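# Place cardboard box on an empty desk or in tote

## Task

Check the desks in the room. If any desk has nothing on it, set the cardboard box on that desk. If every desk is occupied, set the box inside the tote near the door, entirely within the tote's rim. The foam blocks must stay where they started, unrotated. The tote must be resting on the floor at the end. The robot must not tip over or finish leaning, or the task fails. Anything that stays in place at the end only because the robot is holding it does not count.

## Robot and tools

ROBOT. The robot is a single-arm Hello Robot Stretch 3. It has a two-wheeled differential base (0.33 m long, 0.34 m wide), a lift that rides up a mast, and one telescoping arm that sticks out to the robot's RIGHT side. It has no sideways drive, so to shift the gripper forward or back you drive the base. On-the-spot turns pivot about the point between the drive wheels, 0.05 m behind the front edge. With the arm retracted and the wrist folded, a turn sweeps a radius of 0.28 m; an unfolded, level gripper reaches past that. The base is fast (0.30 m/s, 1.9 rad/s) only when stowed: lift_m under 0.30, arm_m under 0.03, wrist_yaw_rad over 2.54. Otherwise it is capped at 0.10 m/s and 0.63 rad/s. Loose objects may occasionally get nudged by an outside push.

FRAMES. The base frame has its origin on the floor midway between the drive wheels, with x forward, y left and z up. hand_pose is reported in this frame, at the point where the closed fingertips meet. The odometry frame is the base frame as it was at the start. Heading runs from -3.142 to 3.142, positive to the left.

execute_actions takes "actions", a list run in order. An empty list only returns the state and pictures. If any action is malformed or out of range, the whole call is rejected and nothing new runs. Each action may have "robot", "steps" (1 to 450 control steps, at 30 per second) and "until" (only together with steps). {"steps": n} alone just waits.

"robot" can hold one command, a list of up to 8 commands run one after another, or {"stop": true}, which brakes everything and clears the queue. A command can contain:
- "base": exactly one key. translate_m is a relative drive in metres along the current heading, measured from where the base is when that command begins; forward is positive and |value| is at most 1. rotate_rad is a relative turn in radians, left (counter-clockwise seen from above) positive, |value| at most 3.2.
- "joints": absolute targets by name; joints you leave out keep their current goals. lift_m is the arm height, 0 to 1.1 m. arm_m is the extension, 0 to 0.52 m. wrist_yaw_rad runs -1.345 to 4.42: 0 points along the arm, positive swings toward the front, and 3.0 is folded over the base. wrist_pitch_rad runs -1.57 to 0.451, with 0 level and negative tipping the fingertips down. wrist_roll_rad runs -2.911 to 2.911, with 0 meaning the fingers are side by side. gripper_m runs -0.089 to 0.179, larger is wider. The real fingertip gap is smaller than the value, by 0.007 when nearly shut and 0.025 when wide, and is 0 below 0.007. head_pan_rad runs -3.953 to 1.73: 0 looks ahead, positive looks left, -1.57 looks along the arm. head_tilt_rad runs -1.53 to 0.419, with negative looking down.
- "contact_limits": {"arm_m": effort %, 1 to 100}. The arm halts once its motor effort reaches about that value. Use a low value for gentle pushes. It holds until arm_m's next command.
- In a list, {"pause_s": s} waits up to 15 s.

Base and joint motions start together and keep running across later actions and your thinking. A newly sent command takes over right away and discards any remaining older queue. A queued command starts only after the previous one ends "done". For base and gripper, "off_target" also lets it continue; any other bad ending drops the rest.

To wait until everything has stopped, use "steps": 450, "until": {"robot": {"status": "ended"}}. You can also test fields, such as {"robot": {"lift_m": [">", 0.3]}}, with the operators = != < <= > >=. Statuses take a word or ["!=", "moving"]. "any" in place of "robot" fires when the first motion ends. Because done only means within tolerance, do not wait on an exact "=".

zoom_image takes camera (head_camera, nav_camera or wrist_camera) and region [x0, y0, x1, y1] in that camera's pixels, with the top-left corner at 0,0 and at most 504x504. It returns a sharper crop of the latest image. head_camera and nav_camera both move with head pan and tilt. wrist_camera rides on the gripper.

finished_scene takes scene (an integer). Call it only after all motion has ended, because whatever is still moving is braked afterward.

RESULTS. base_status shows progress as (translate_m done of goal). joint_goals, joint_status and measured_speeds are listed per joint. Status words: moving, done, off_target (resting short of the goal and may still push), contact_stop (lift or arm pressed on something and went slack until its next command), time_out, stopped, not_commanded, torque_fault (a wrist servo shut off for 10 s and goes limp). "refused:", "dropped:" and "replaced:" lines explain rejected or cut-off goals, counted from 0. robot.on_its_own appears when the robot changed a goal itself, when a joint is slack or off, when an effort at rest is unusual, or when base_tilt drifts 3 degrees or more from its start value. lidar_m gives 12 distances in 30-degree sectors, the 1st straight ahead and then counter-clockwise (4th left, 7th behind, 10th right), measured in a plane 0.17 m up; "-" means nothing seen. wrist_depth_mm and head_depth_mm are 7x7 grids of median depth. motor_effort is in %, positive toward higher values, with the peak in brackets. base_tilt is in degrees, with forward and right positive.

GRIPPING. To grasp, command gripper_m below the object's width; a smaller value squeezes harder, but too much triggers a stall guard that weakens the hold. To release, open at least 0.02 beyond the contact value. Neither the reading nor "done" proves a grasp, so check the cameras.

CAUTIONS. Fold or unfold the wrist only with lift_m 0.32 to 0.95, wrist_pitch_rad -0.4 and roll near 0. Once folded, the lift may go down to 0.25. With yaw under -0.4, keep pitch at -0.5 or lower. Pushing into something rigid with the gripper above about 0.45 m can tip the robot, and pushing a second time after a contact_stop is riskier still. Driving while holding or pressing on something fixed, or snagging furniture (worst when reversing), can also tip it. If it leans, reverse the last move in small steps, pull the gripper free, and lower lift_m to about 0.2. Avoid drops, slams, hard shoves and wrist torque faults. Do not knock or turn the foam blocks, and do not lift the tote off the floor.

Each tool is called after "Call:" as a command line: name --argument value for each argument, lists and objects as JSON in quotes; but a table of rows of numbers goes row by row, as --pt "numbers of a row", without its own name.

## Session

Call:
execute_actions --actions '[{"robot":{"joints":{"head_pan_rad":0,"head_tilt_rad":-0.5}},"steps":200,"until":{"robot":{"status":"ended"}}}]'

Call:
execute_actions --actions '[{"robot":{"joints":{"head_pan_rad":-1.6,"head_tilt_rad":-0.5}},"steps":200,"until":{"robot":{"status":"ended"}}}]'

Call:
execute_actions --actions '[{"robot":{"joints":{"head_pan_rad":-3.2,"head_tilt_rad":-0.5}},"steps":200,"until":{"robot":{"status":"ended"}}}]'

Scene clock: 0.87 s.
robot.base_odometry: x=+0.000 y=+0.000 heading=+0.000 (m, m, rad; robot's odometry frame)
robot.turned_by_wheels: +0.000 (rad since the last result)
robot.turned_by_imu: +0.000 (rad since the last result)
robot.base_tilt: forward=+1.5 right=+1.0 (deg)
robot.lidar_m: 1.38 2.23 1.06 0.74 0.70 0.71 1.60 1.49 1.52 1.09 1.03 1.05
robot.head_depth_mm: 1127 1179 1239 1309 1389 1444 1280 / 1267 1339 1421 1507 1607 1564 1281 / 1446 1534 1640 1764 1841 1541 1277 / 1687 1821 1918 2163 1961 1540 1264 / 1978 2142 1977 2357 1961 1536 1264 / 1917 2064 1964 2410 1931 1534 1261 / 1811 1974 1938 2293 1923 1526 1263
robot.base_status: not_commanded
robot.joint_positions: lift_m=+0.432 arm_m=+0.001 wrist_yaw_rad=+2.983 wrist_pitch_rad=-0.572 wrist_roll_rad=-0.005 gripper_m=+0.037 head_pan_rad=-0.007 head_tilt_rad=-0.494
robot.joint_goals: lift_m=+0.432 arm_m=+0.001 wrist_yaw_rad=+2.983 wrist_pitch_rad=-0.572 wrist_roll_rad=-0.005 gripper_m=+0.037 head_pan_rad=+0.000 head_tilt_rad=-0.500
robot.joint_status: lift_m=not_commanded arm_m=not_commanded wrist_yaw_rad=not_commanded wrist_pitch_rad=not_commanded wrist_roll_rad=not_commanded gripper_m=not_commanded head_pan_rad=done head_tilt_rad=done
robot.measured_speeds: translate_m=+0.000 rotate_rad=+0.000 lift_m=+0.000 arm_m=+0.000 wrist_yaw_rad=+0.000 wrist_pitch_rad=+0.000 wrist_roll_rad=+0.000 head_pan_rad=+0.000 head_tilt_rad=+0.000
robot: refusals=0 queue=done queue_left=0
robot.motor_effort: left_wheel=+0(0) right_wheel=-1(0) lift_m=+21(21) arm_m=-1(0) wrist_yaw_rad=+0(1) wrist_pitch_rad=+5(4) wrist_roll_rad=+0(0) gripper_m=+0(1) head_pan_rad=+3(5) head_tilt_rad=-4(45) (%)
robot.hand_pose: x=+0.0107 y=+0.0539 z=+0.4114 quat_wxyz=(+0.253, +0.690, +0.146, +0.662) (m; robot's base frame)
robot.wrist_depth_mm: 535 - 747 911 - - - / 575 - 822 - - - - / 606 677 912 - - - - / 674 738 823 875 856 858 849 / 679 686 - 696 713 721 729 / 583 585 - 618 640 623 633 / 522 537 - 544 538 549 548
pictures: head_camera (sideways: a quarter turn clockwise sets it upright), nav_camera (sideways: a quarter turn counterclockwise sets it upright), wrist_camera
camera_calibration (this result's frames):
head_camera: T_world_to_cam=[[-0.468786, -0.040322, -0.882391, 1.17471], [-0.0392869, 0.998921, -0.0247751, 0.033401], [0.882438, 0.0230522, -0.469864, 0.566452], [0, 0, 0, 1]] pos_world=[0.0521399, 0.000943675, 1.30353]
nav_camera: T_world_to_cam=[[0.448531, 0.038702, 0.892929, -1.12237], [0.0503667, -0.998569, 0.0179808, 0.0268034], [0.892347, 0.036909, -0.449838, 0.535836], [0, 0, 0, 1]] pos_world=[0.0239149, 0.0504258, 1.24275]
wrist_camera: T_world_to_cam=[[0.988407, -0.145769, 0.0424587, -0.0252773], [-0.064787, -0.657854, -0.750353, 0.380406], [0.13731, 0.738904, -0.659672, 0.392265], [0, 0, 0, 1]] pos_world=[-0.00423235, -0.043279, 0.545279]
Images, in order (width x height): head_camera 896x504, nav_camera 672x504, wrist_camera 644x364.

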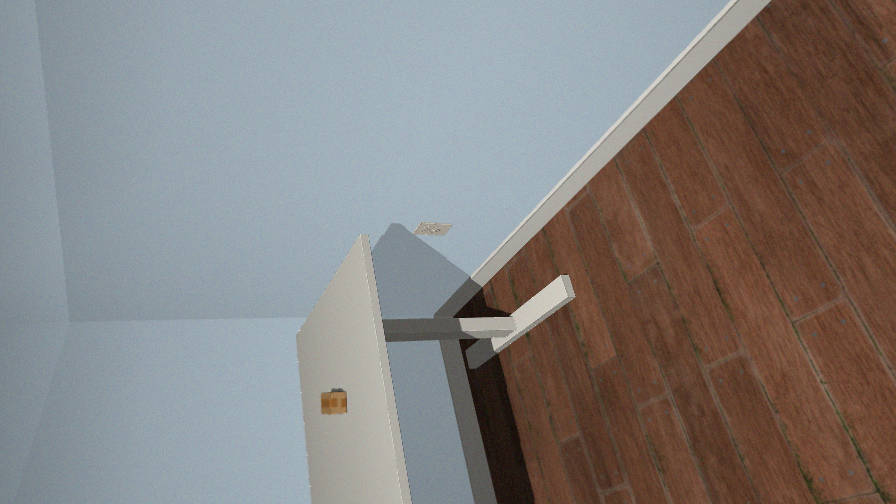

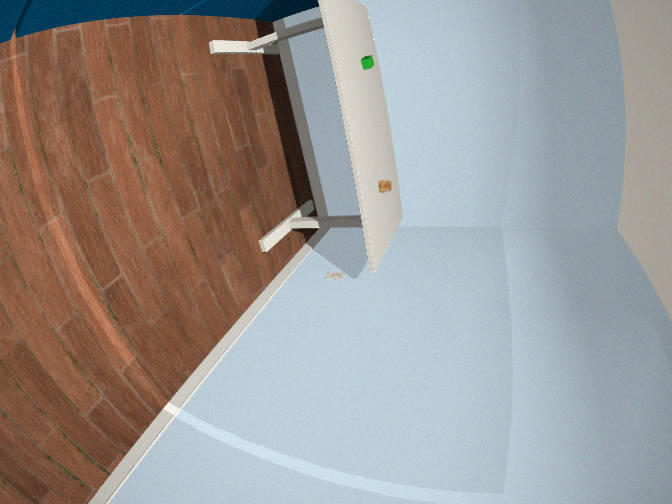

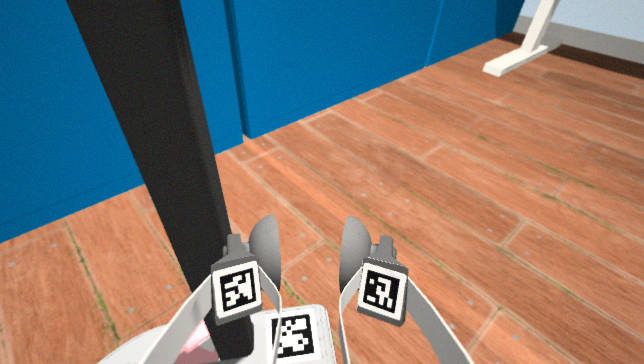

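Scene clock: 2.23 s.
robot.base_odometry: x=+0.000 y=+0.000 heading=+0.000 (m, m, rad; robot's odometry frame)
robot.turned_by_wheels: +0.000 (rad since the last result)
robot.turned_by_imu: +0.000 (rad since the last result)
robot.base_tilt: forward=+1.5 right=+1.1 (deg)
robot.lidar_m: 1.37 2.24 1.06 0.74 0.70 0.71 1.60 1.49 1.53 1.09 1.03 1.05
robot.head_depth_mm: 1191 1320 1506 1720 1901 1565 1249 / 1114 1228 1370 1559 1774 1552 1272 / 1040 1141 1267 1425 1624 1549 1269 / 982 1072 1178 1312 1478 1545 1267 / 926 1005 1096 1218 1360 1479 1259 / 867 947 1030 1135 1261 1391 1262 / 823 896 971 1062 1163 1296 1256
robot.base_status: not_commanded
robot.joint_positions: lift_m=+0.432 arm_m=+0.001 wrist_yaw_rad=+2.983 wrist_pitch_rad=-0.572 wrist_roll_rad=-0.005 gripper_m=+0.037 head_pan_rad=-1.593 head_tilt_rad=-0.494
robot.joint_goals: lift_m=+0.432 arm_m=+0.001 wrist_yaw_rad=+2.983 wrist_pitch_rad=-0.572 wrist_roll_rad=-0.005 gripper_m=+0.037 head_pan_rad=-1.600 head_tilt_rad=-0.500
robot.joint_status: lift_m=not_commanded arm_m=not_commanded wrist_yaw_rad=not_commanded wrist_pitch_rad=not_commanded wrist_roll_rad=not_commanded gripper_m=not_commanded head_pan_rad=done head_tilt_rad=done
robot.measured_speeds: translate_m=+0.000 rotate_rad=+0.000 lift_m=+0.000 arm_m=+0.000 wrist_yaw_rad=+0.000 wrist_pitch_rad=+0.000 wrist_roll_rad=+0.000 head_pan_rad=+0.000 head_tilt_rad=+0.000
robot: refusals=0 queue=done queue_left=0
robot.motor_effort: left_wheel=+0(0) right_wheel=+0(0) lift_m=+21(21) arm_m=-1(1) wrist_yaw_rad=+1(1) wrist_pitch_rad=+4(4) wrist_roll_rad=+0(0) gripper_m=+0(0) head_pan_rad=-3(36) head_tilt_rad=-4(5) (%)
robot.hand_pose: x=+0.0107 y=+0.0539 z=+0.4114 quat_wxyz=(+0.253, +0.690, +0.146, +0.662) (m; robot's base frame)
robot.wrist_depth_mm: 527 - 736 924 - - - / 567 - 836 - - - - / 616 684 929 - - - - / 666 745 831 838 822 850 892 / 651 680 - 691 718 738 727 / 588 602 - 603 634 622 637 / 520 545 - 538 529 553 557
pictures: head_camera (sideways: a quarter turn clockwise sets it upright), nav_camera (sideways: a quarter turn counterclockwise sets it upright), wrist_camera
camera_calibration (this result's frames):
head_camera: T_world_to_cam=[[-0.0332878, 0.469622, -0.88224, 1.17185], [0.999397, 0.0243244, -0.0247602, 0.0270456], [0.00983204, -0.882533, -0.470148, 0.572145], [0, 0, 0, 1]] pos_world=[0.0063538, -0.0460493, 1.30352]
nav_camera: T_world_to_cam=[[0.0319713, -0.449348, 0.892785, -1.11964], [-0.999212, -0.035406, 0.0179623, 0.0332299], [0.0235386, -0.892655, -0.450126, 0.54151], [0, 0, 0, 1]] pos_world=[0.0562536, -0.0185494, 1.24275]
wrist_camera: T_world_to_cam=[[0.988407, -0.145769, 0.0424588, -0.0252773], [-0.0647868, -0.657854, -0.750353, 0.380406], [0.13731, 0.738904, -0.659672, 0.392265], [0, 0, 0, 1]] pos_world=[-0.00423238, -0.043279, 0.545279]
Images, in order (width x height): head_camera 896x504, nav_camera 672x504, wrist_camera 644x364.

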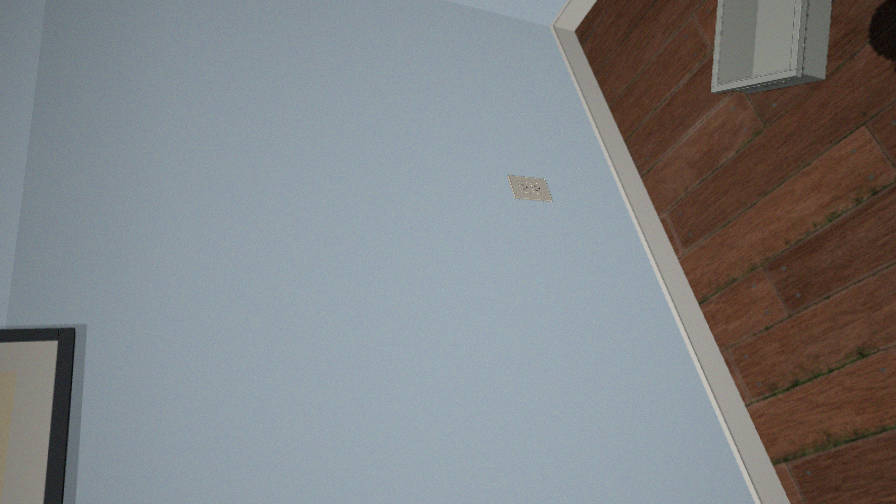

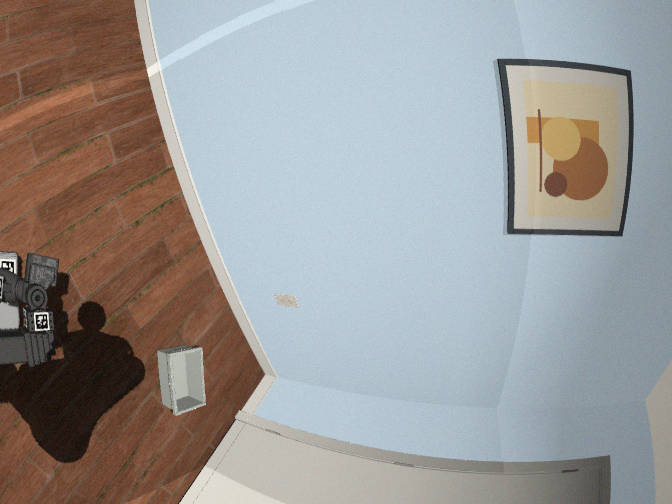

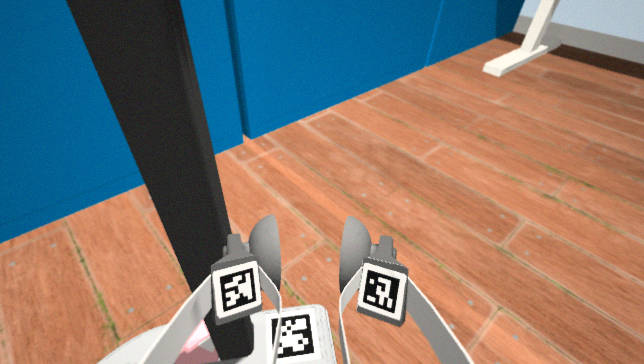

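Scene clock: 3.60 s.
robot.base_odometry: x=+0.000 y=+0.000 heading=+0.000 (m, m, rad; robot's odometry frame)
robot.turned_by_wheels: +0.000 (rad since the last result)
robot.turned_by_imu: +0.000 (rad since the last result)
robot.base_tilt: forward=+1.5 right=+1.0 (deg)
robot.lidar_m: 1.37 2.23 1.06 0.74 0.70 0.71 1.60 1.49 1.52 1.08 1.03 1.05
robot.head_depth_mm: 1832 1974 825 857 916 972 1050 / 1708 1874 2094 2354 1919 1152 1215 / 1583 1741 1926 2164 1971 1531 1274 / 1487 1624 1794 1973 1967 1528 1263 / 1397 1523 1663 1840 1922 1530 1260 / 1321 1427 1551 1707 1841 1524 1264 / 1256 1346 1456 1597 1730 1517 1253
robot.base_status: not_commanded
robot.joint_positions: lift_m=+0.432 arm_m=+0.001 wrist_yaw_rad=+2.983 wrist_pitch_rad=-0.572 wrist_roll_rad=-0.005 gripper_m=+0.037 head_pan_rad=-3.193 head_tilt_rad=-0.494
robot.joint_goals: lift_m=+0.432 arm_m=+0.001 wrist_yaw_rad=+2.983 wrist_pitch_rad=-0.572 wrist_roll_rad=-0.005 gripper_m=+0.037 head_pan_rad=-3.200 head_tilt_rad=-0.500
robot.joint_status: lift_m=not_commanded arm_m=not_commanded wrist_yaw_rad=not_commanded wrist_pitch_rad=not_commanded wrist_roll_rad=not_commanded gripper_m=not_commanded head_pan_rad=done head_tilt_rad=done
robot.measured_speeds: translate_m=+0.000 rotate_rad=+0.000 lift_m=+0.000 arm_m=+0.000 wrist_yaw_rad=+0.000 wrist_pitch_rad=+0.000 wrist_roll_rad=+0.000 head_pan_rad=+0.000 head_tilt_rad=+0.000
robot: refusals=0 queue=done queue_left=0
robot.motor_effort: left_wheel=+0(0) right_wheel=+0(0) lift_m=+21(21) arm_m=+0(0) wrist_yaw_rad=+1(1) wrist_pitch_rad=+4(4) wrist_roll_rad=+0(0) gripper_m=+0(0) head_pan_rad=-4(36) head_tilt_rad=-4(4) (%)
robot.hand_pose: x=+0.0107 y=+0.0539 z=+0.4114 quat_wxyz=(+0.253, +0.690, +0.146, +0.662) (m; robot's base frame)
robot.wrist_depth_mm: 540 - 739 928 - - - / 575 - 822 - - - - / 621 669 909 - - - - / 664 747 842 841 849 859 897 / 676 670 - 700 715 742 725 / 577 593 - 603 616 616 638 / 516 536 - 542 531 552 550
pictures: head_camera (sideways: a quarter turn clockwise sets it upright), nav_camera (sideways: a quarter turn counterclockwise sets it upright), wrist_camera
camera_calibration (this result's frames):
head_camera: T_world_to_cam=[[0.470429, 0.0195564, -0.882221, 1.16876], [-0.00487258, -0.999682, -0.0247584, 0.0331692], [-0.882425, 0.0159457, -0.470184, 0.577634], [0, 0, 0, 1]] pos_world=[-0.0399372, 0.00109122, 1.30352]
nav_camera: T_world_to_cam=[[-0.450126, -0.0188326, 0.892767, -1.11667], [-0.00620947, 0.999819, 0.01796, 0.0271755], [-0.892944, 0.00254067, -0.450161, 0.547147], [0, 0, 0, 1]] pos_world=[-0.0139038, -0.0495906, 1.24275]
wrist_camera: T_world_to_cam=[[0.988407, -0.145769, 0.0424588, -0.0252773], [-0.0647867, -0.657855, -0.750353, 0.380406], [0.13731, 0.738904, -0.659672, 0.392265], [0, 0, 0, 1]] pos_world=[-0.00423239, -0.043279, 0.545279]
Images, in order (width x height): head_camera 896x504, nav_camera 672x504, wrist_camera 644x364.

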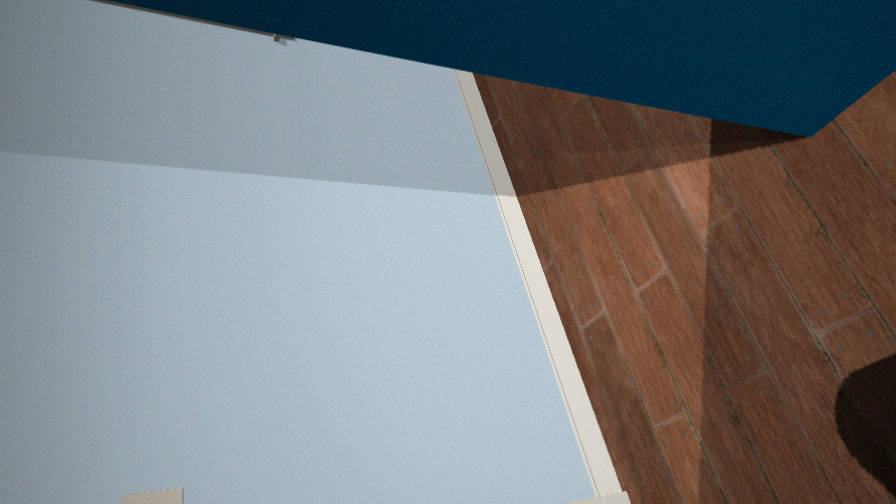

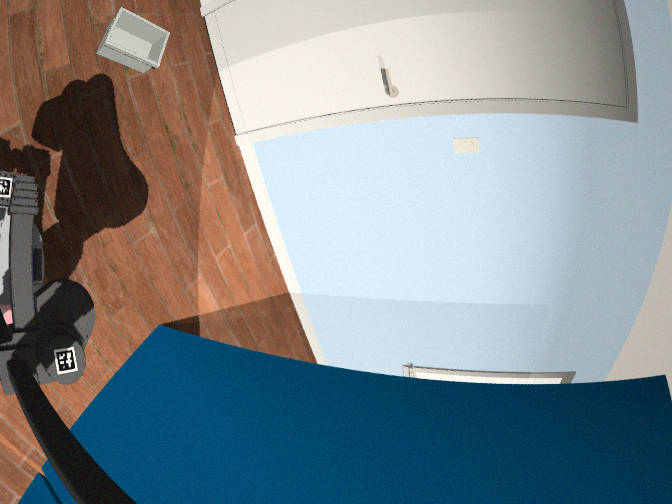

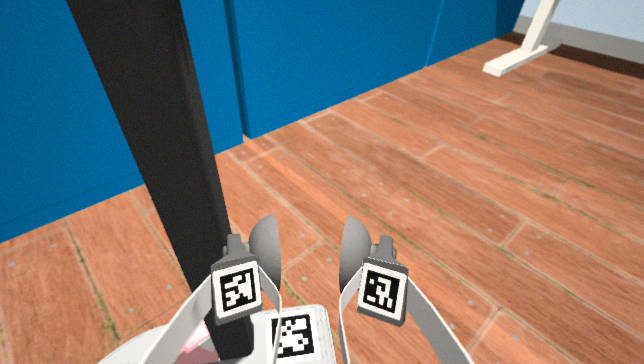

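Call:
execute_actions --actions '[{"robot":[{"base":{"rotate_rad":0.27},"joints":{"lift_m":0.29,"wrist_pitch_rad":-0.4,"head_pan_rad":0,"head_tilt_rad":-0.6}},{"base":{"translate_m":1.0}}],"steps":450,"until":{"robot":{"status":"ended"}}}]'

Scene clock: 18.57 s.
robot.base_odometry: x=+0.964 y=+0.267 heading=+0.270 (m, m, rad; robot's odometry frame)
robot.turned_by_wheels: +0.270 (rad since the last result)
robot.turned_by_imu: +0.279 (rad since the last result)
robot.base_tilt: forward=+1.6 right=+1.0 (deg)
robot.lidar_m: 0.91 1.28 1.12 1.01 1.01 1.14 2.45 1.59 0.86 0.72 0.72 0.81
robot.head_depth_mm: 1112 1168 1206 1147 802 1352 1214 / 1136 1269 1382 1045 797 1406 1183 / 1112 1231 1338 1037 791 1363 1207 / 1083 1200 1318 1032 790 1353 1203 / 1059 1168 1277 1027 788 1321 1199 / 1029 1131 1248 1022 781 1312 1198 / 1007 1108 1228 1016 781 690 1191
robot.base_status: done (translate_m +1.0000 of +1.0000)
robot.joint_positions: lift_m=+0.290 arm_m=+0.001 wrist_yaw_rad=+2.983 wrist_pitch_rad=-0.421 wrist_roll_rad=-0.005 gripper_m=+0.037 head_pan_rad=-0.007 head_tilt_rad=-0.594
robot.joint_goals: lift_m=+0.290 arm_m=+0.001 wrist_yaw_rad=+2.983 wrist_pitch_rad=-0.400 wrist_roll_rad=-0.005 gripper_m=+0.037 head_pan_rad=+0.000 head_tilt_rad=-0.600
robot.joint_status: lift_m=done arm_m=not_commanded wrist_yaw_rad=not_commanded wrist_pitch_rad=done wrist_roll_rad=not_commanded gripper_m=not_commanded head_pan_rad=done head_tilt_rad=done
robot.measured_speeds: translate_m=+0.000 rotate_rad=+0.000 lift_m=+0.000 arm_m=+0.000 wrist_yaw_rad=+0.000 wrist_pitch_rad=+0.000 wrist_roll_rad=+0.000 head_pan_rad=+0.000 head_tilt_rad=+0.000
robot: refusals=0 queue=done queue_left=0
robot.motor_effort: left_wheel=-2(8) right_wheel=+1(5) lift_m=+12(20) arm_m=+0(0) wrist_yaw_rad=+1(1) wrist_pitch_rad=+7(7) wrist_roll_rad=+0(0) gripper_m=+0(0) head_pan_rad=+3(35) head_tilt_rad=-4(18) (%)
robot.hand_pose: x=+0.0141 y=+0.0753 z=+0.3025 quat_wxyz=(+0.202, +0.699, +0.093, +0.680) (m; robot's base frame)
robot.wrist_depth_mm: 756 - 913 - - - - / 794 - - - - - - / 852 - - - - - - / 739 737 778 783 804 821 835 / 602 603 642 620 633 653 657 / 504 510 - 531 540 537 543 / 447 - - 457 444 464 471
pictures: head_camera (sideways: a quarter turn clockwise sets it upright), nav_camera (sideways: a quarter turn counterclockwise sets it upright), wrist_camera
camera_calibration (this result's frames):
head_camera: T_world_to_cam=[[-0.554681, -0.0397257, -0.831115, 1.10836], [-0.041539, 0.998936, -0.0200243, 0.0272268], [0.831026, 0.0234165, -0.555741, 0.678501], [0, 0, 0, 1]] pos_world=[0.0520671, 0.000944475, 1.29879]
nav_camera: T_world_to_cam=[[0.535581, 0.0380975, 0.843624, -1.0586], [0.0518838, -0.998579, 0.0121563, 0.0343789], [0.842889, 0.0372597, -0.536796, 0.649284], [0, 0, 0, 1]] pos_world=[0.0179067, 0.0504678, 1.24117]
wrist_camera: T_world_to_cam=[[0.987392, -0.152114, 0.0437905, -0.0207949], [-0.0456519, -0.538544, -0.84136, 0.33122], [0.151566, 0.828753, -0.538699, 0.260516], [0, 0, 0, 1]] pos_world=[-0.00383166, -0.0406899, 0.419925]
Images, in order (width x height): head_camera 896x504, nav_camera 672x504, wrist_camera 644x364.

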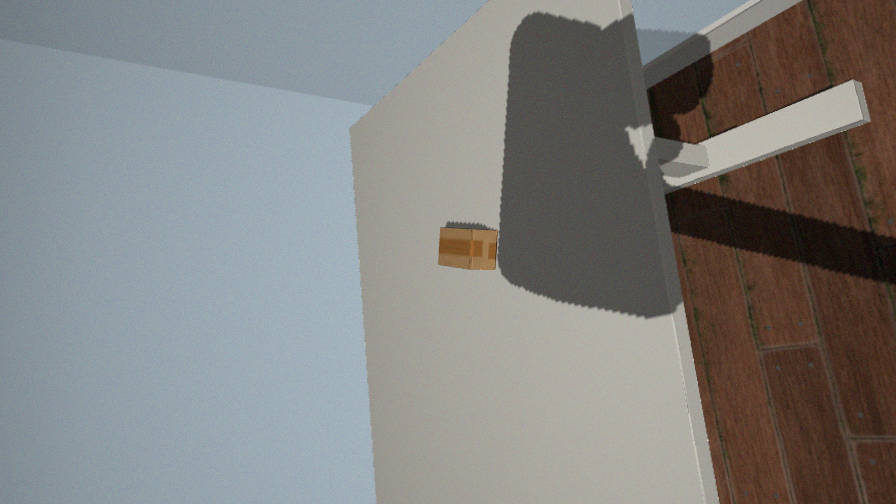

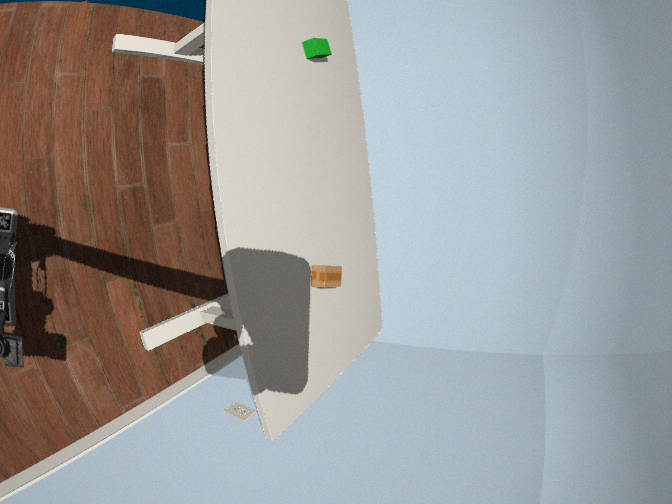

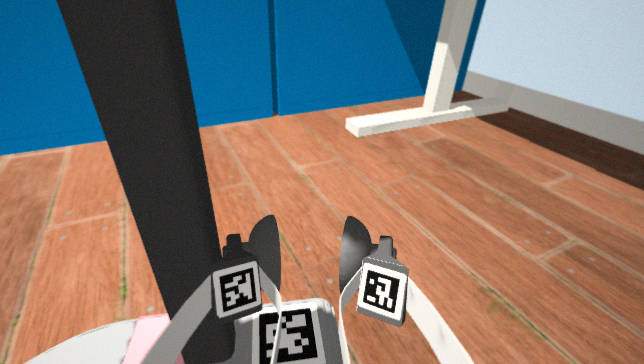

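Call:
execute_actions --actions '[{"robot":[{"base":{"translate_m":0.12}},{"base":{"rotate_rad":1.54},"joints":{"head_pan_rad":-1.57,"head_tilt_rad":-0.7}},{"base":{"translate_m":0.036},"joints":{"lift_m":0.9,"gripper_m":0.15}},{"joints":{"wrist_yaw_rad":0}},{"joints":{"lift_m":0.98,"arm_m":0.35,"wrist_pitch_rad":-1.1}}],"steps":450,"until":{"robot":{"status":"ended"}}},{"steps":450,"until":{"robot":{"status":"ended"}}}]'

Scene clock: 47.30 s.
robot.base_odometry: x=+1.071 y=+0.334 heading=+1.810 (m, m, rad; robot's odometry frame)
robot.turned_by_wheels: +1.540 (rad since the last result)
robot.turned_by_imu: +1.568 (rad since the last result)
robot.base_tilt: forward=+1.6 right=+1.0 (deg)
robot.lidar_m: 1.01 1.01 1.12 1.79 1.67 0.87 0.72 0.72 0.80 0.80 1.16 1.04
robot.head_depth_mm: 1059 - 1210 909 725 1301 1158 / 1038 - 1148 903 720 1263 1150 / 1018 1096 - 872 719 1251 1148 / 986 1111 1202 854 717 644 1149 / 966 1078 1164 895 715 627 1148 / 940 1048 1129 890 712 624 1151 / 920 1021 1114 890 711 607 1142
robot.base_status: done (translate_m +0.0360 of +0.0360)
robot.joint_positions: lift_m=+0.980 arm_m=+0.350 wrist_yaw_rad=+0.002 wrist_pitch_rad=-1.104 wrist_roll_rad=-0.005 gripper_m=+0.150 head_pan_rad=-1.563 head_tilt_rad=-0.692
robot.joint_goals: lift_m=+0.980 arm_m=+0.350 wrist_yaw_rad=+0.000 wrist_pitch_rad=-1.100 wrist_roll_rad=-0.005 gripper_m=+0.150 head_pan_rad=-1.570 head_tilt_rad=-0.700
robot.joint_status: lift_m=done arm_m=done wrist_yaw_rad=done wrist_pitch_rad=done wrist_roll_rad=not_commanded gripper_m=done head_pan_rad=done head_tilt_rad=done
robot.measured_speeds: translate_m=+0.000 rotate_rad=+0.000 lift_m=+0.000 arm_m=+0.000 wrist_yaw_rad=+0.000 wrist_pitch_rad=+0.000 wrist_roll_rad=+0.000 head_pan_rad=+0.000 head_tilt_rad=+0.000
robot: refusals=0 queue=done queue_left=0
robot.motor_effort: left_wheel=-2(7) right_wheel=+2(7) lift_m=+28(30) arm_m=+5(2) wrist_yaw_rad=-1(2) wrist_pitch_rad=+1(7) wrist_roll_rad=+0(0) gripper_m=+1(93) head_pan_rad=-3(34) head_tilt_rad=-5(24) (%)
robot.hand_pose: x=-0.0215 y=-0.5883 z=+0.8785 quat_wxyz=(+0.604, +0.372, -0.600, -0.370) (m; robot's base frame)
robot.wrist_depth_mm: 392 401 407 408 412 425 474 / 377 376 383 386 392 396 465 / 352 354 353 353 368 373 383 / 332 335 336 341 349 355 358 / 315 321 324 330 330 337 340 / 302 306 306 311 317 - 323 / 287 291 294 296 301 302 310
pictures: head_camera (sideways: a quarter turn clockwise sets it upright), nav_camera (sideways: a quarter turn counterclockwise sets it upright), wrist_camera
camera_calibration (this result's frames):
head_camera: T_world_to_cam=[[-0.0484142, 0.632778, -0.772818, 1.02928], [0.998211, 0.057838, -0.0151769, 0.0145713], [0.0350946, -0.77217, -0.634446, 0.785745], [0, 0, 0, 1]] pos_world=[0.00771106, -0.0454179, 1.29418]
nav_camera: T_world_to_cam=[[0.0465176, -0.615021, 0.787137, -0.98197], [-0.997709, -0.0673561, 0.00633378, 0.048363], [0.0491231, -0.785629, -0.616745, 0.758136], [0, 0, 0, 1]] pos_world=[0.056689, -0.00506098, 1.24022]
wrist_camera: T_world_to_cam=[[-0.99898, -0.0331924, 0.0306275, -0.0729508], [-0.0411061, 0.949152, -0.312122, 0.867232], [-0.0187101, -0.313063, -0.949548, 0.81178], [0, 0, 0, 1]] pos_world=[-0.0220394, -0.571419, 1.04374]
Images, in order (width x height): head_camera 896x504, nav_camera 672x504, wrist_camera 644x364.

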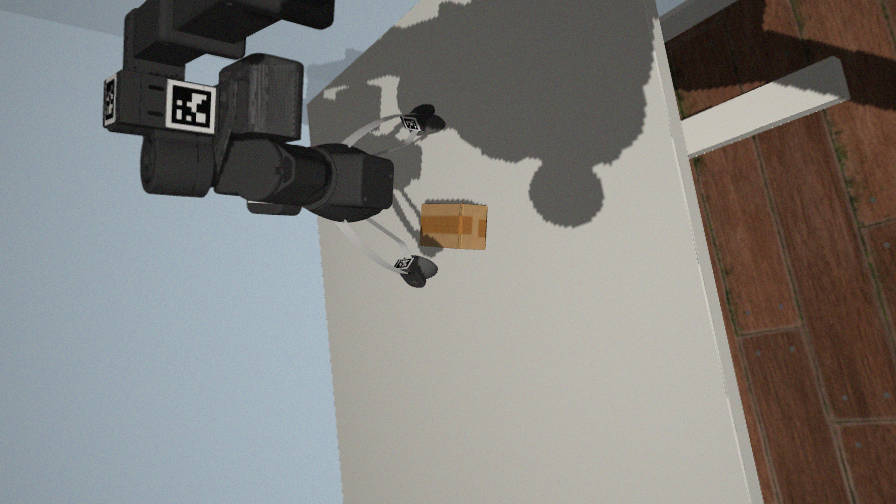

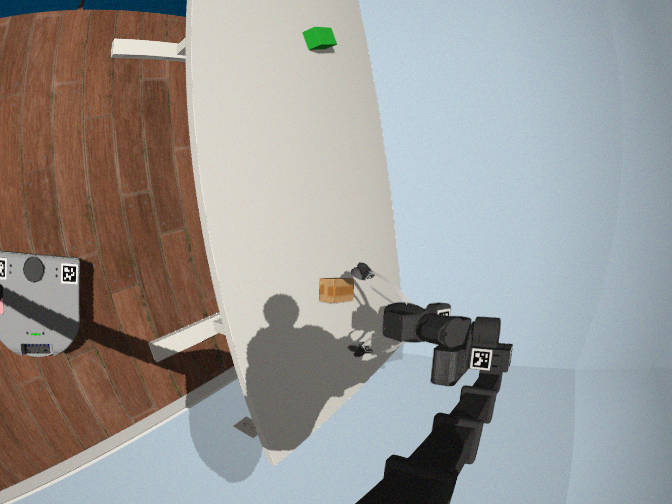

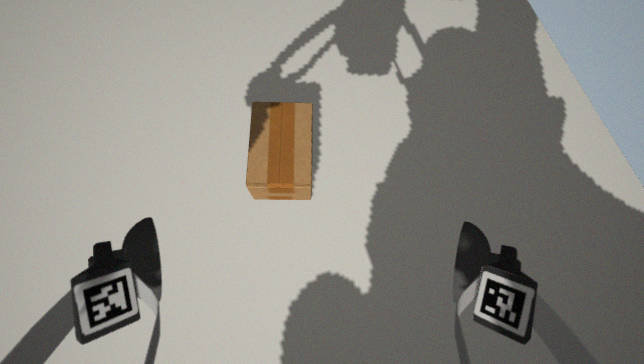

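Call:
execute_actions --actions '[{"robot":[{"joints":{"arm_m":0.46},"base":{"translate_m":0.034}},{"joints":{"lift_m":0.852}}],"steps":450,"until":{"robot":{"status":"ended"}}}]'

Scene clock: 58.63 s.
robot.base_odometry: x=+1.063 y=+0.367 heading=+1.810 (m, m, rad; robot's odometry frame)
robot.turned_by_wheels: +0.000 (rad since the last result)
robot.turned_by_imu: +0.000 (rad since the last result)
robot.base_tilt: forward=+1.6 right=+1.1 (deg)
robot.lidar_m: 0.98 0.98 1.09 1.74 1.74 0.91 0.75 0.75 0.81 0.83 1.15 1.00
robot.head_depth_mm: 1063 1169 1244 - - 1284 1133 / 1034 1160 - 904 720 1250 1159 / 1007 1129 - 824 719 1256 1154 / 980 1098 1183 867 717 642 1157 / 956 1066 1149 894 715 625 1147 / 932 1039 1129 890 712 608 1143 / 908 1013 1101 888 712 594 1146
robot.base_status: done (translate_m +0.0340 of +0.0340)
robot.joint_positions: lift_m=+0.852 arm_m=+0.460 wrist_yaw_rad=+0.002 wrist_pitch_rad=-1.105 wrist_roll_rad=-0.005 gripper_m=+0.150 head_pan_rad=-1.563 head_tilt_rad=-0.692
robot.joint_goals: lift_m=+0.852 arm_m=+0.460 wrist_yaw_rad=+0.000 wrist_pitch_rad=-1.100 wrist_roll_rad=-0.005 gripper_m=+0.150 head_pan_rad=-1.570 head_tilt_rad=-0.700
robot.joint_status: lift_m=done arm_m=done wrist_yaw_rad=done wrist_pitch_rad=done wrist_roll_rad=not_commanded gripper_m=done head_pan_rad=done head_tilt_rad=done
robot.measured_speeds: translate_m=+0.000 rotate_rad=+0.000 lift_m=+0.000 arm_m=+0.000 wrist_yaw_rad=+0.000 wrist_pitch_rad=+0.000 wrist_roll_rad=+0.000 head_pan_rad=+0.000 head_tilt_rad=+0.000
robot: refusals=0 queue=done queue_left=0
robot.motor_effort: left_wheel=-2(3) right_wheel=+1(4) lift_m=+12(28) arm_m=+5(3) wrist_yaw_rad=-1(0) wrist_pitch_rad=+1(1) wrist_roll_rad=+0(0) gripper_m=+0(0) head_pan_rad=-3(3) head_tilt_rad=-5(6) (%)
robot.hand_pose: x=-0.0215 y=-0.6982 z=+0.7514 quat_wxyz=(+0.604, +0.373, -0.600, -0.370) (m; robot's base frame)
robot.wrist_depth_mm: 241 245 248 252 255 262 265 / 228 228 234 236 242 244 247 / 216 219 220 222 229 229 232 / 205 205 208 160 213 218 220 / 193 197 196 152 203 208 209 / 187 189 187 144 193 - 198 / - 179 180 140 185 186 191
pictures: head_camera (sideways: a quarter turn clockwise sets it upright), nav_camera (sideways: a quarter turn counterclockwise sets it upright), wrist_camera
camera_calibration (this result's frames):
head_camera: T_world_to_cam=[[-0.0484121, 0.632778, -0.772818, 1.02928], [0.998211, 0.0578346, -0.0151769, 0.0145713], [0.035092, -0.77217, -0.634446, 0.785745], [0, 0, 0, 1]] pos_world=[0.0077109, -0.0454179, 1.29418]
nav_camera: T_world_to_cam=[[0.0465155, -0.615021, 0.787137, -0.98197], [-0.997709, -0.0673528, 0.00633378, 0.048363], [0.0491205, -0.785629, -0.616745, 0.758136], [0, 0, 0, 1]] pos_world=[0.056689, -0.00506115, 1.24022]
wrist_camera: T_world_to_cam=[[-0.99898, -0.0332031, 0.0306124, -0.0727016], [-0.0411026, 0.949302, -0.311665, 0.931615], [-0.0187122, -0.312606, -0.949699, 0.657107], [0, 0, 0, 1]] pos_world=[-0.0220398, -0.681383, 0.916631]
Images, in order (width x height): head_camera 896x504, nav_camera 672x504, wrist_camera 644x364.

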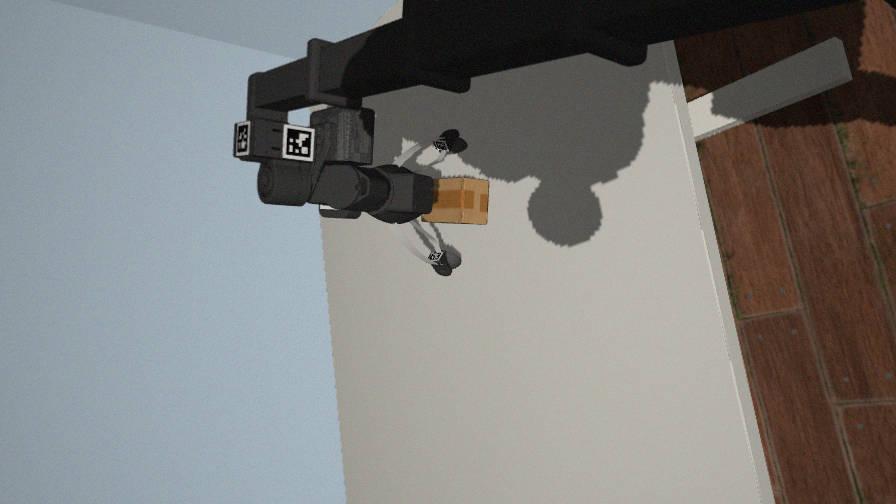

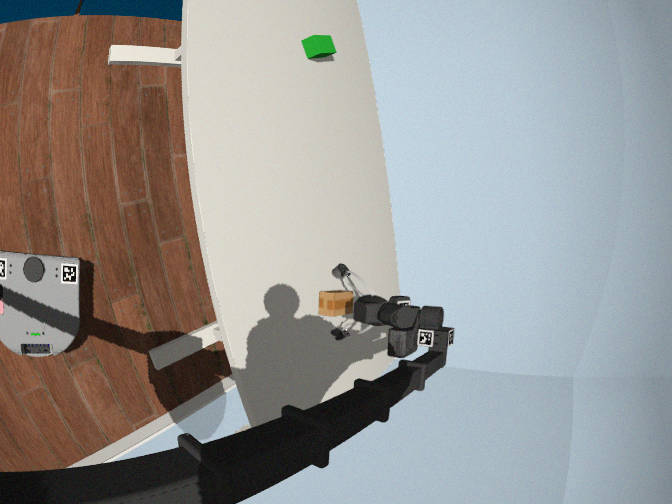

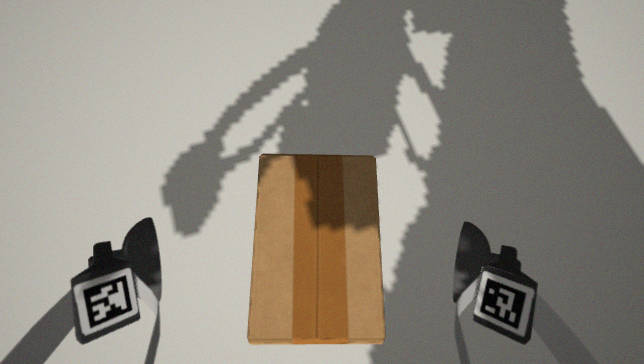

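Call:
execute_actions --actions '[{"robot":[{"joints":{"lift_m":0.842}},{"joints":{"gripper_m":0.025}},{"pause_s":0.5},{"joints":{"lift_m":0.92}}],"steps":450,"until":{"robot":{"status":"ended"}}}]'

Scene clock: 68.03 s.
robot.base_odometry: x=+1.063 y=+0.367 heading=+1.810 (m, m, rad; robot's odometry frame)
robot.turned_by_wheels: +0.000 (rad since the last result)
robot.turned_by_imu: +0.000 (rad since the last result)
robot.base_tilt: forward=+1.5 right=+1.0 (deg)
robot.lidar_m: 0.98 0.98 1.08 1.74 1.75 0.91 0.75 0.75 0.81 0.83 1.15 1.00
robot.head_depth_mm: 1060 1151 - 892 725 1290 1148 / 1033 1119 1157 901 720 1259 1153 / 1004 1101 - 843 721 1250 1148 / 978 1099 1185 899 717 644 1149 / 953 1069 1147 894 716 626 1147 / 930 1039 1132 891 712 609 1145 / 908 1011 1097 889 711 594 1149
robot.base_status: done (translate_m +0.0340 of +0.0340)
robot.joint_positions: lift_m=+0.920 arm_m=+0.460 wrist_yaw_rad=+0.002 wrist_pitch_rad=-1.109 wrist_roll_rad=-0.005 gripper_m=+0.026 head_pan_rad=-1.563 head_tilt_rad=-0.692
robot.joint_goals: lift_m=+0.920 arm_m=+0.460 wrist_yaw_rad=+0.000 wrist_pitch_rad=-1.100 wrist_roll_rad=-0.005 gripper_m=+0.025 head_pan_rad=-1.570 head_tilt_rad=-0.700
robot.joint_status: lift_m=done arm_m=done wrist_yaw_rad=done wrist_pitch_rad=done wrist_roll_rad=not_commanded gripper_m=done head_pan_rad=done head_tilt_rad=done
robot.measured_speeds: translate_m=+0.000 rotate_rad=+0.000 lift_m=+0.000 arm_m=+0.000 wrist_yaw_rad=+0.000 wrist_pitch_rad=+0.000 wrist_roll_rad=+0.000 head_pan_rad=+0.000 head_tilt_rad=+0.000
robot: refusals=0 queue=done queue_left=0
robot.motor_effort: left_wheel=-2(2) right_wheel=+2(2) lift_m=+28(29) arm_m=+5(5) wrist_yaw_rad=-1(1) wrist_pitch_rad=+3(2) wrist_roll_rad=+0(0) gripper_m=-19(99) head_pan_rad=-3(3) head_tilt_rad=-5(6) (%)
robot.hand_pose: x=-0.0215 y=-0.6971 z=+0.8181 quat_wxyz=(+0.603, +0.374, -0.599, -0.371) (m; robot's base frame)
robot.wrist_depth_mm: 319 323 327 334 342 341 352 / 300 304 307 316 319 322 326 / 287 286 293 296 303 303 310 / 270 275 274 147 285 286 295 / 257 261 141 139 271 273 280 / 247 249 131 132 - 260 261 / 235 238 238 128 243 248 252
pictures: head_camera (sideways: a quarter turn clockwise sets it upright), nav_camera (sideways: a quarter turn counterclockwise sets it upright), wrist_camera
camera_calibration (this result's frames):
head_camera: T_world_to_cam=[[-0.0484123, 0.632778, -0.772818, 1.02928], [0.998211, 0.0578349, -0.0151769, 0.0145713], [0.0350922, -0.77217, -0.634446, 0.785745], [0, 0, 0, 1]] pos_world=[0.00771092, -0.0454179, 1.29418]
nav_camera: T_world_to_cam=[[0.0465156, -0.615021, 0.787137, -0.98197], [-0.997709, -0.067353, 0.00633377, 0.048363], [0.0491207, -0.785629, -0.616745, 0.758137], [0, 0, 0, 1]] pos_world=[0.056689, -0.00506113, 1.24022]
wrist_camera: T_world_to_cam=[[-0.99898, -0.0333336, 0.0304761, -0.0746889], [-0.0411036, 0.950639, -0.307566, 0.948983], [-0.0187195, -0.308505, -0.951039, 0.724681], [0, 0, 0, 1]] pos_world=[-0.0220404, -0.681063, 0.98335]
Images, in order (width x height): head_camera 896x504, nav_camera 672x504, wrist_camera 644x364.

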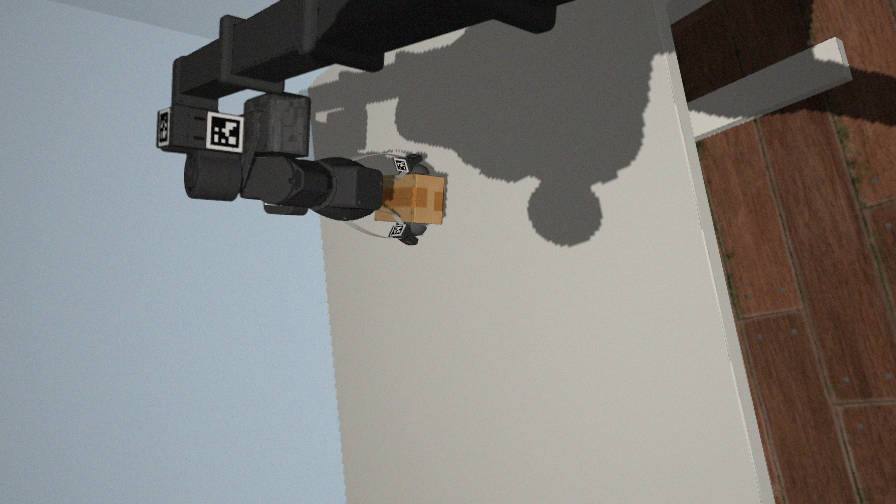

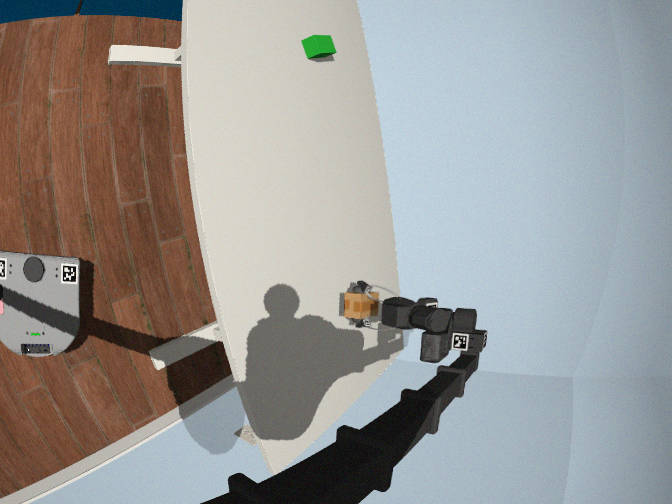

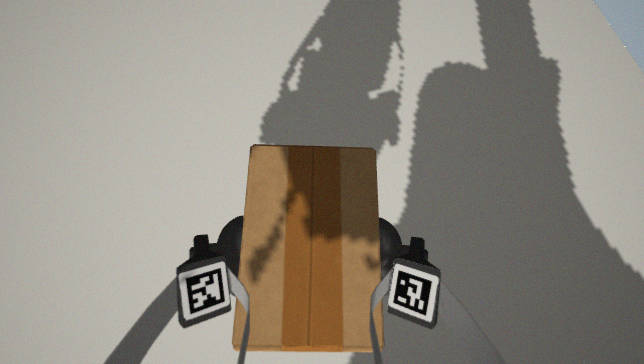

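Call:
execute_actions --actions '[{"robot":[{"joints":{"arm_m":0.0,"wrist_pitch_rad":-0.4,"head_pan_rad":-0.3,"head_tilt_rad":-0.5}},{"base":{"rotate_rad":1.585},"joints":{"wrist_yaw_rad":2.65}},{"base":{"translate_m":0.5},"joints":{"lift_m":0.29}},{"base":{"translate_m":1.0}},{"base":{"translate_m":0.67}},{"base":{"rotate_rad":-1.267}}],"steps":450,"until":{"robot":{"status":"ended"}}},{"steps":450,"until":{"robot":{"status":"ended"}}}]'

Scene clock: 105.07 s.
robot.base_odometry: x=-1.038 y=-0.177 heading=+2.128 (m, m, rad; robot's odometry frame)
robot.turned_by_wheels: +0.318 (rad since the last result)
robot.turned_by_imu: +0.335 (rad since the last result)
robot.base_tilt: forward=+1.5 right=+1.0 (deg)
robot.lidar_m: 2.15 0.77 0.56 0.54 0.55 0.73 1.42 1.47 1.99 1.24 0.52 0.59
robot.head_depth_mm: 655 673 694 718 745 769 801 / 2967 3212 3244 903 932 976 1021 / 2914 3083 3489 2687 1949 1538 1236 / 2838 3033 3342 2673 1940 1526 1259 / 2773 2935 3313 2621 1929 1529 1254 / 2677 2907 3231 2619 1917 1515 1260 / 2619 2869 3152 2591 1902 1508 1251
robot.base_status: done (rotate_rad -1.2669 of -1.2670)
robot.joint_positions: lift_m=+0.290 arm_m=+0.001 wrist_yaw_rad=+2.647 wrist_pitch_rad=-0.430 wrist_roll_rad=-0.005 gripper_m=+0.026 head_pan_rad=-0.307 head_tilt_rad=-0.506
robot.joint_goals: lift_m=+0.290 arm_m=+0.000 wrist_yaw_rad=+2.650 wrist_pitch_rad=-0.400 wrist_roll_rad=-0.005 gripper_m=+0.025 head_pan_rad=-0.300 head_tilt_rad=-0.500
robot.joint_status: lift_m=done arm_m=done wrist_yaw_rad=done wrist_pitch_rad=done wrist_roll_rad=not_commanded gripper_m=done head_pan_rad=done head_tilt_rad=done
robot.measured_speeds: translate_m=+0.000 rotate_rad=+0.000 lift_m=+0.000 arm_m=+0.000 wrist_yaw_rad=+0.000 wrist_pitch_rad=+0.000 wrist_roll_rad=+0.000 head_pan_rad=+0.000 head_tilt_rad=+0.000
robot: refusals=0 queue=done queue_left=0
robot.motor_effort: left_wheel=+3(11) right_wheel=-2(6) lift_m=+12(28) arm_m=-5(4) wrist_yaw_rad=+2(4) wrist_pitch_rad=+10(11) wrist_roll_rad=+0(0) gripper_m=-19(18) head_pan_rad=+4(35) head_tilt_rad=+4(27) (%)
robot.hand_pose: x=+0.0845 y=+0.0499 z=+0.3004 quat_wxyz=(+0.316, +0.705, -0.022, +0.635) (m; robot's base frame)
robot.wrist_depth_mm: 429 473 537 617 713 845 - / 451 500 575 669 806 962 - / 486 532 617 696 855 - - / 514 573 627 148 786 820 811 / 551 585 141 139 645 651 661 / 514 503 131 132 - 542 543 / - 443 127 127 439 451 472
pictures: head_camera (sideways: a quarter turn clockwise sets it upright), nav_camera (sideways: a quarter turn counterclockwise sets it upright), wrist_camera
camera_calibration (this result's frames):
head_camera: T_world_to_cam=[[-0.470524, 0.103398, -0.876308, 1.16678], [0.257316, 0.966025, -0.0241796, 0.030816], [0.844035, -0.236865, -0.481144, 0.581363], [0, 0, 0, 1]] pos_world=[0.0503796, -0.0127069, 1.30293]
nav_camera: T_world_to_cam=[[0.450825, -0.0990019, 0.887105, -1.11479], [-0.246711, -0.968936, 0.0172437, 0.0295754], [0.857841, -0.226632, -0.461245, 0.55089], [0, 0, 0, 1]] pos_world=[0.0372941, 0.0431404, 1.24252]
wrist_camera: T_world_to_cam=[[0.882297, -0.468656, 0.0437445, -0.0693734], [-0.224247, -0.500235, -0.836348, 0.330641], [0.413842, 0.728098, -0.546451, 0.255016], [0, 0, 0, 1]] pos_world=[0.0298171, -0.0527902, 0.418919]
Images, in order (width x height): head_camera 896x504, nav_camera 672x504, wrist_camera 644x364.

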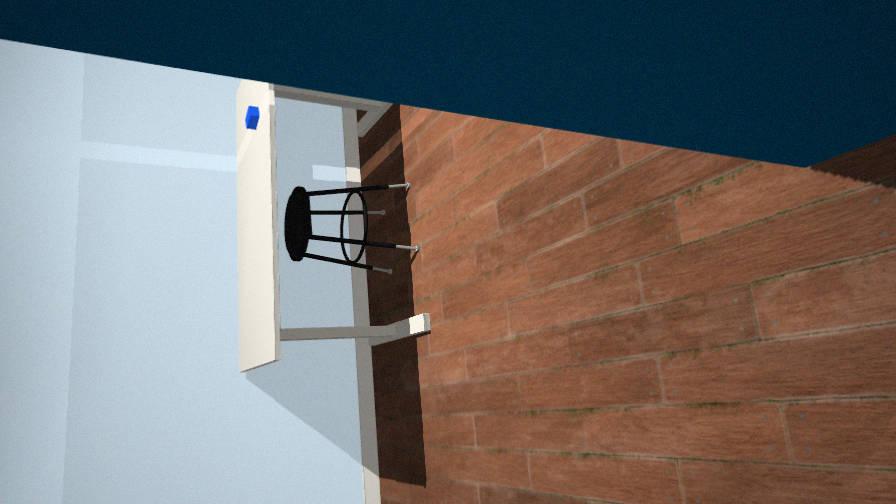

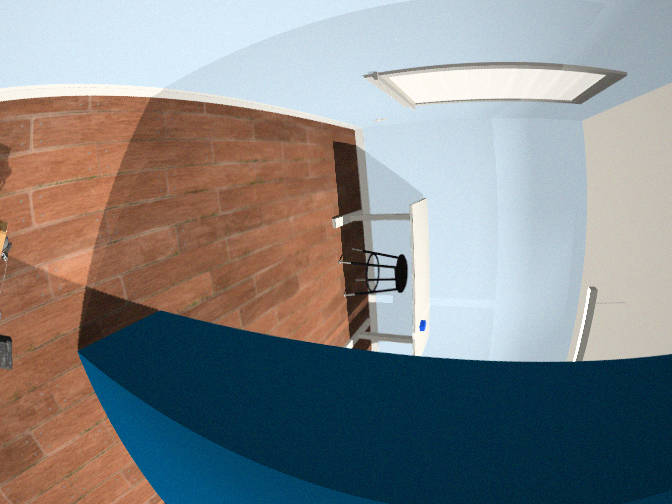

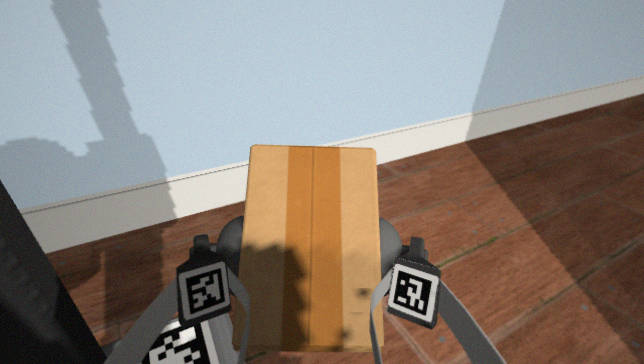

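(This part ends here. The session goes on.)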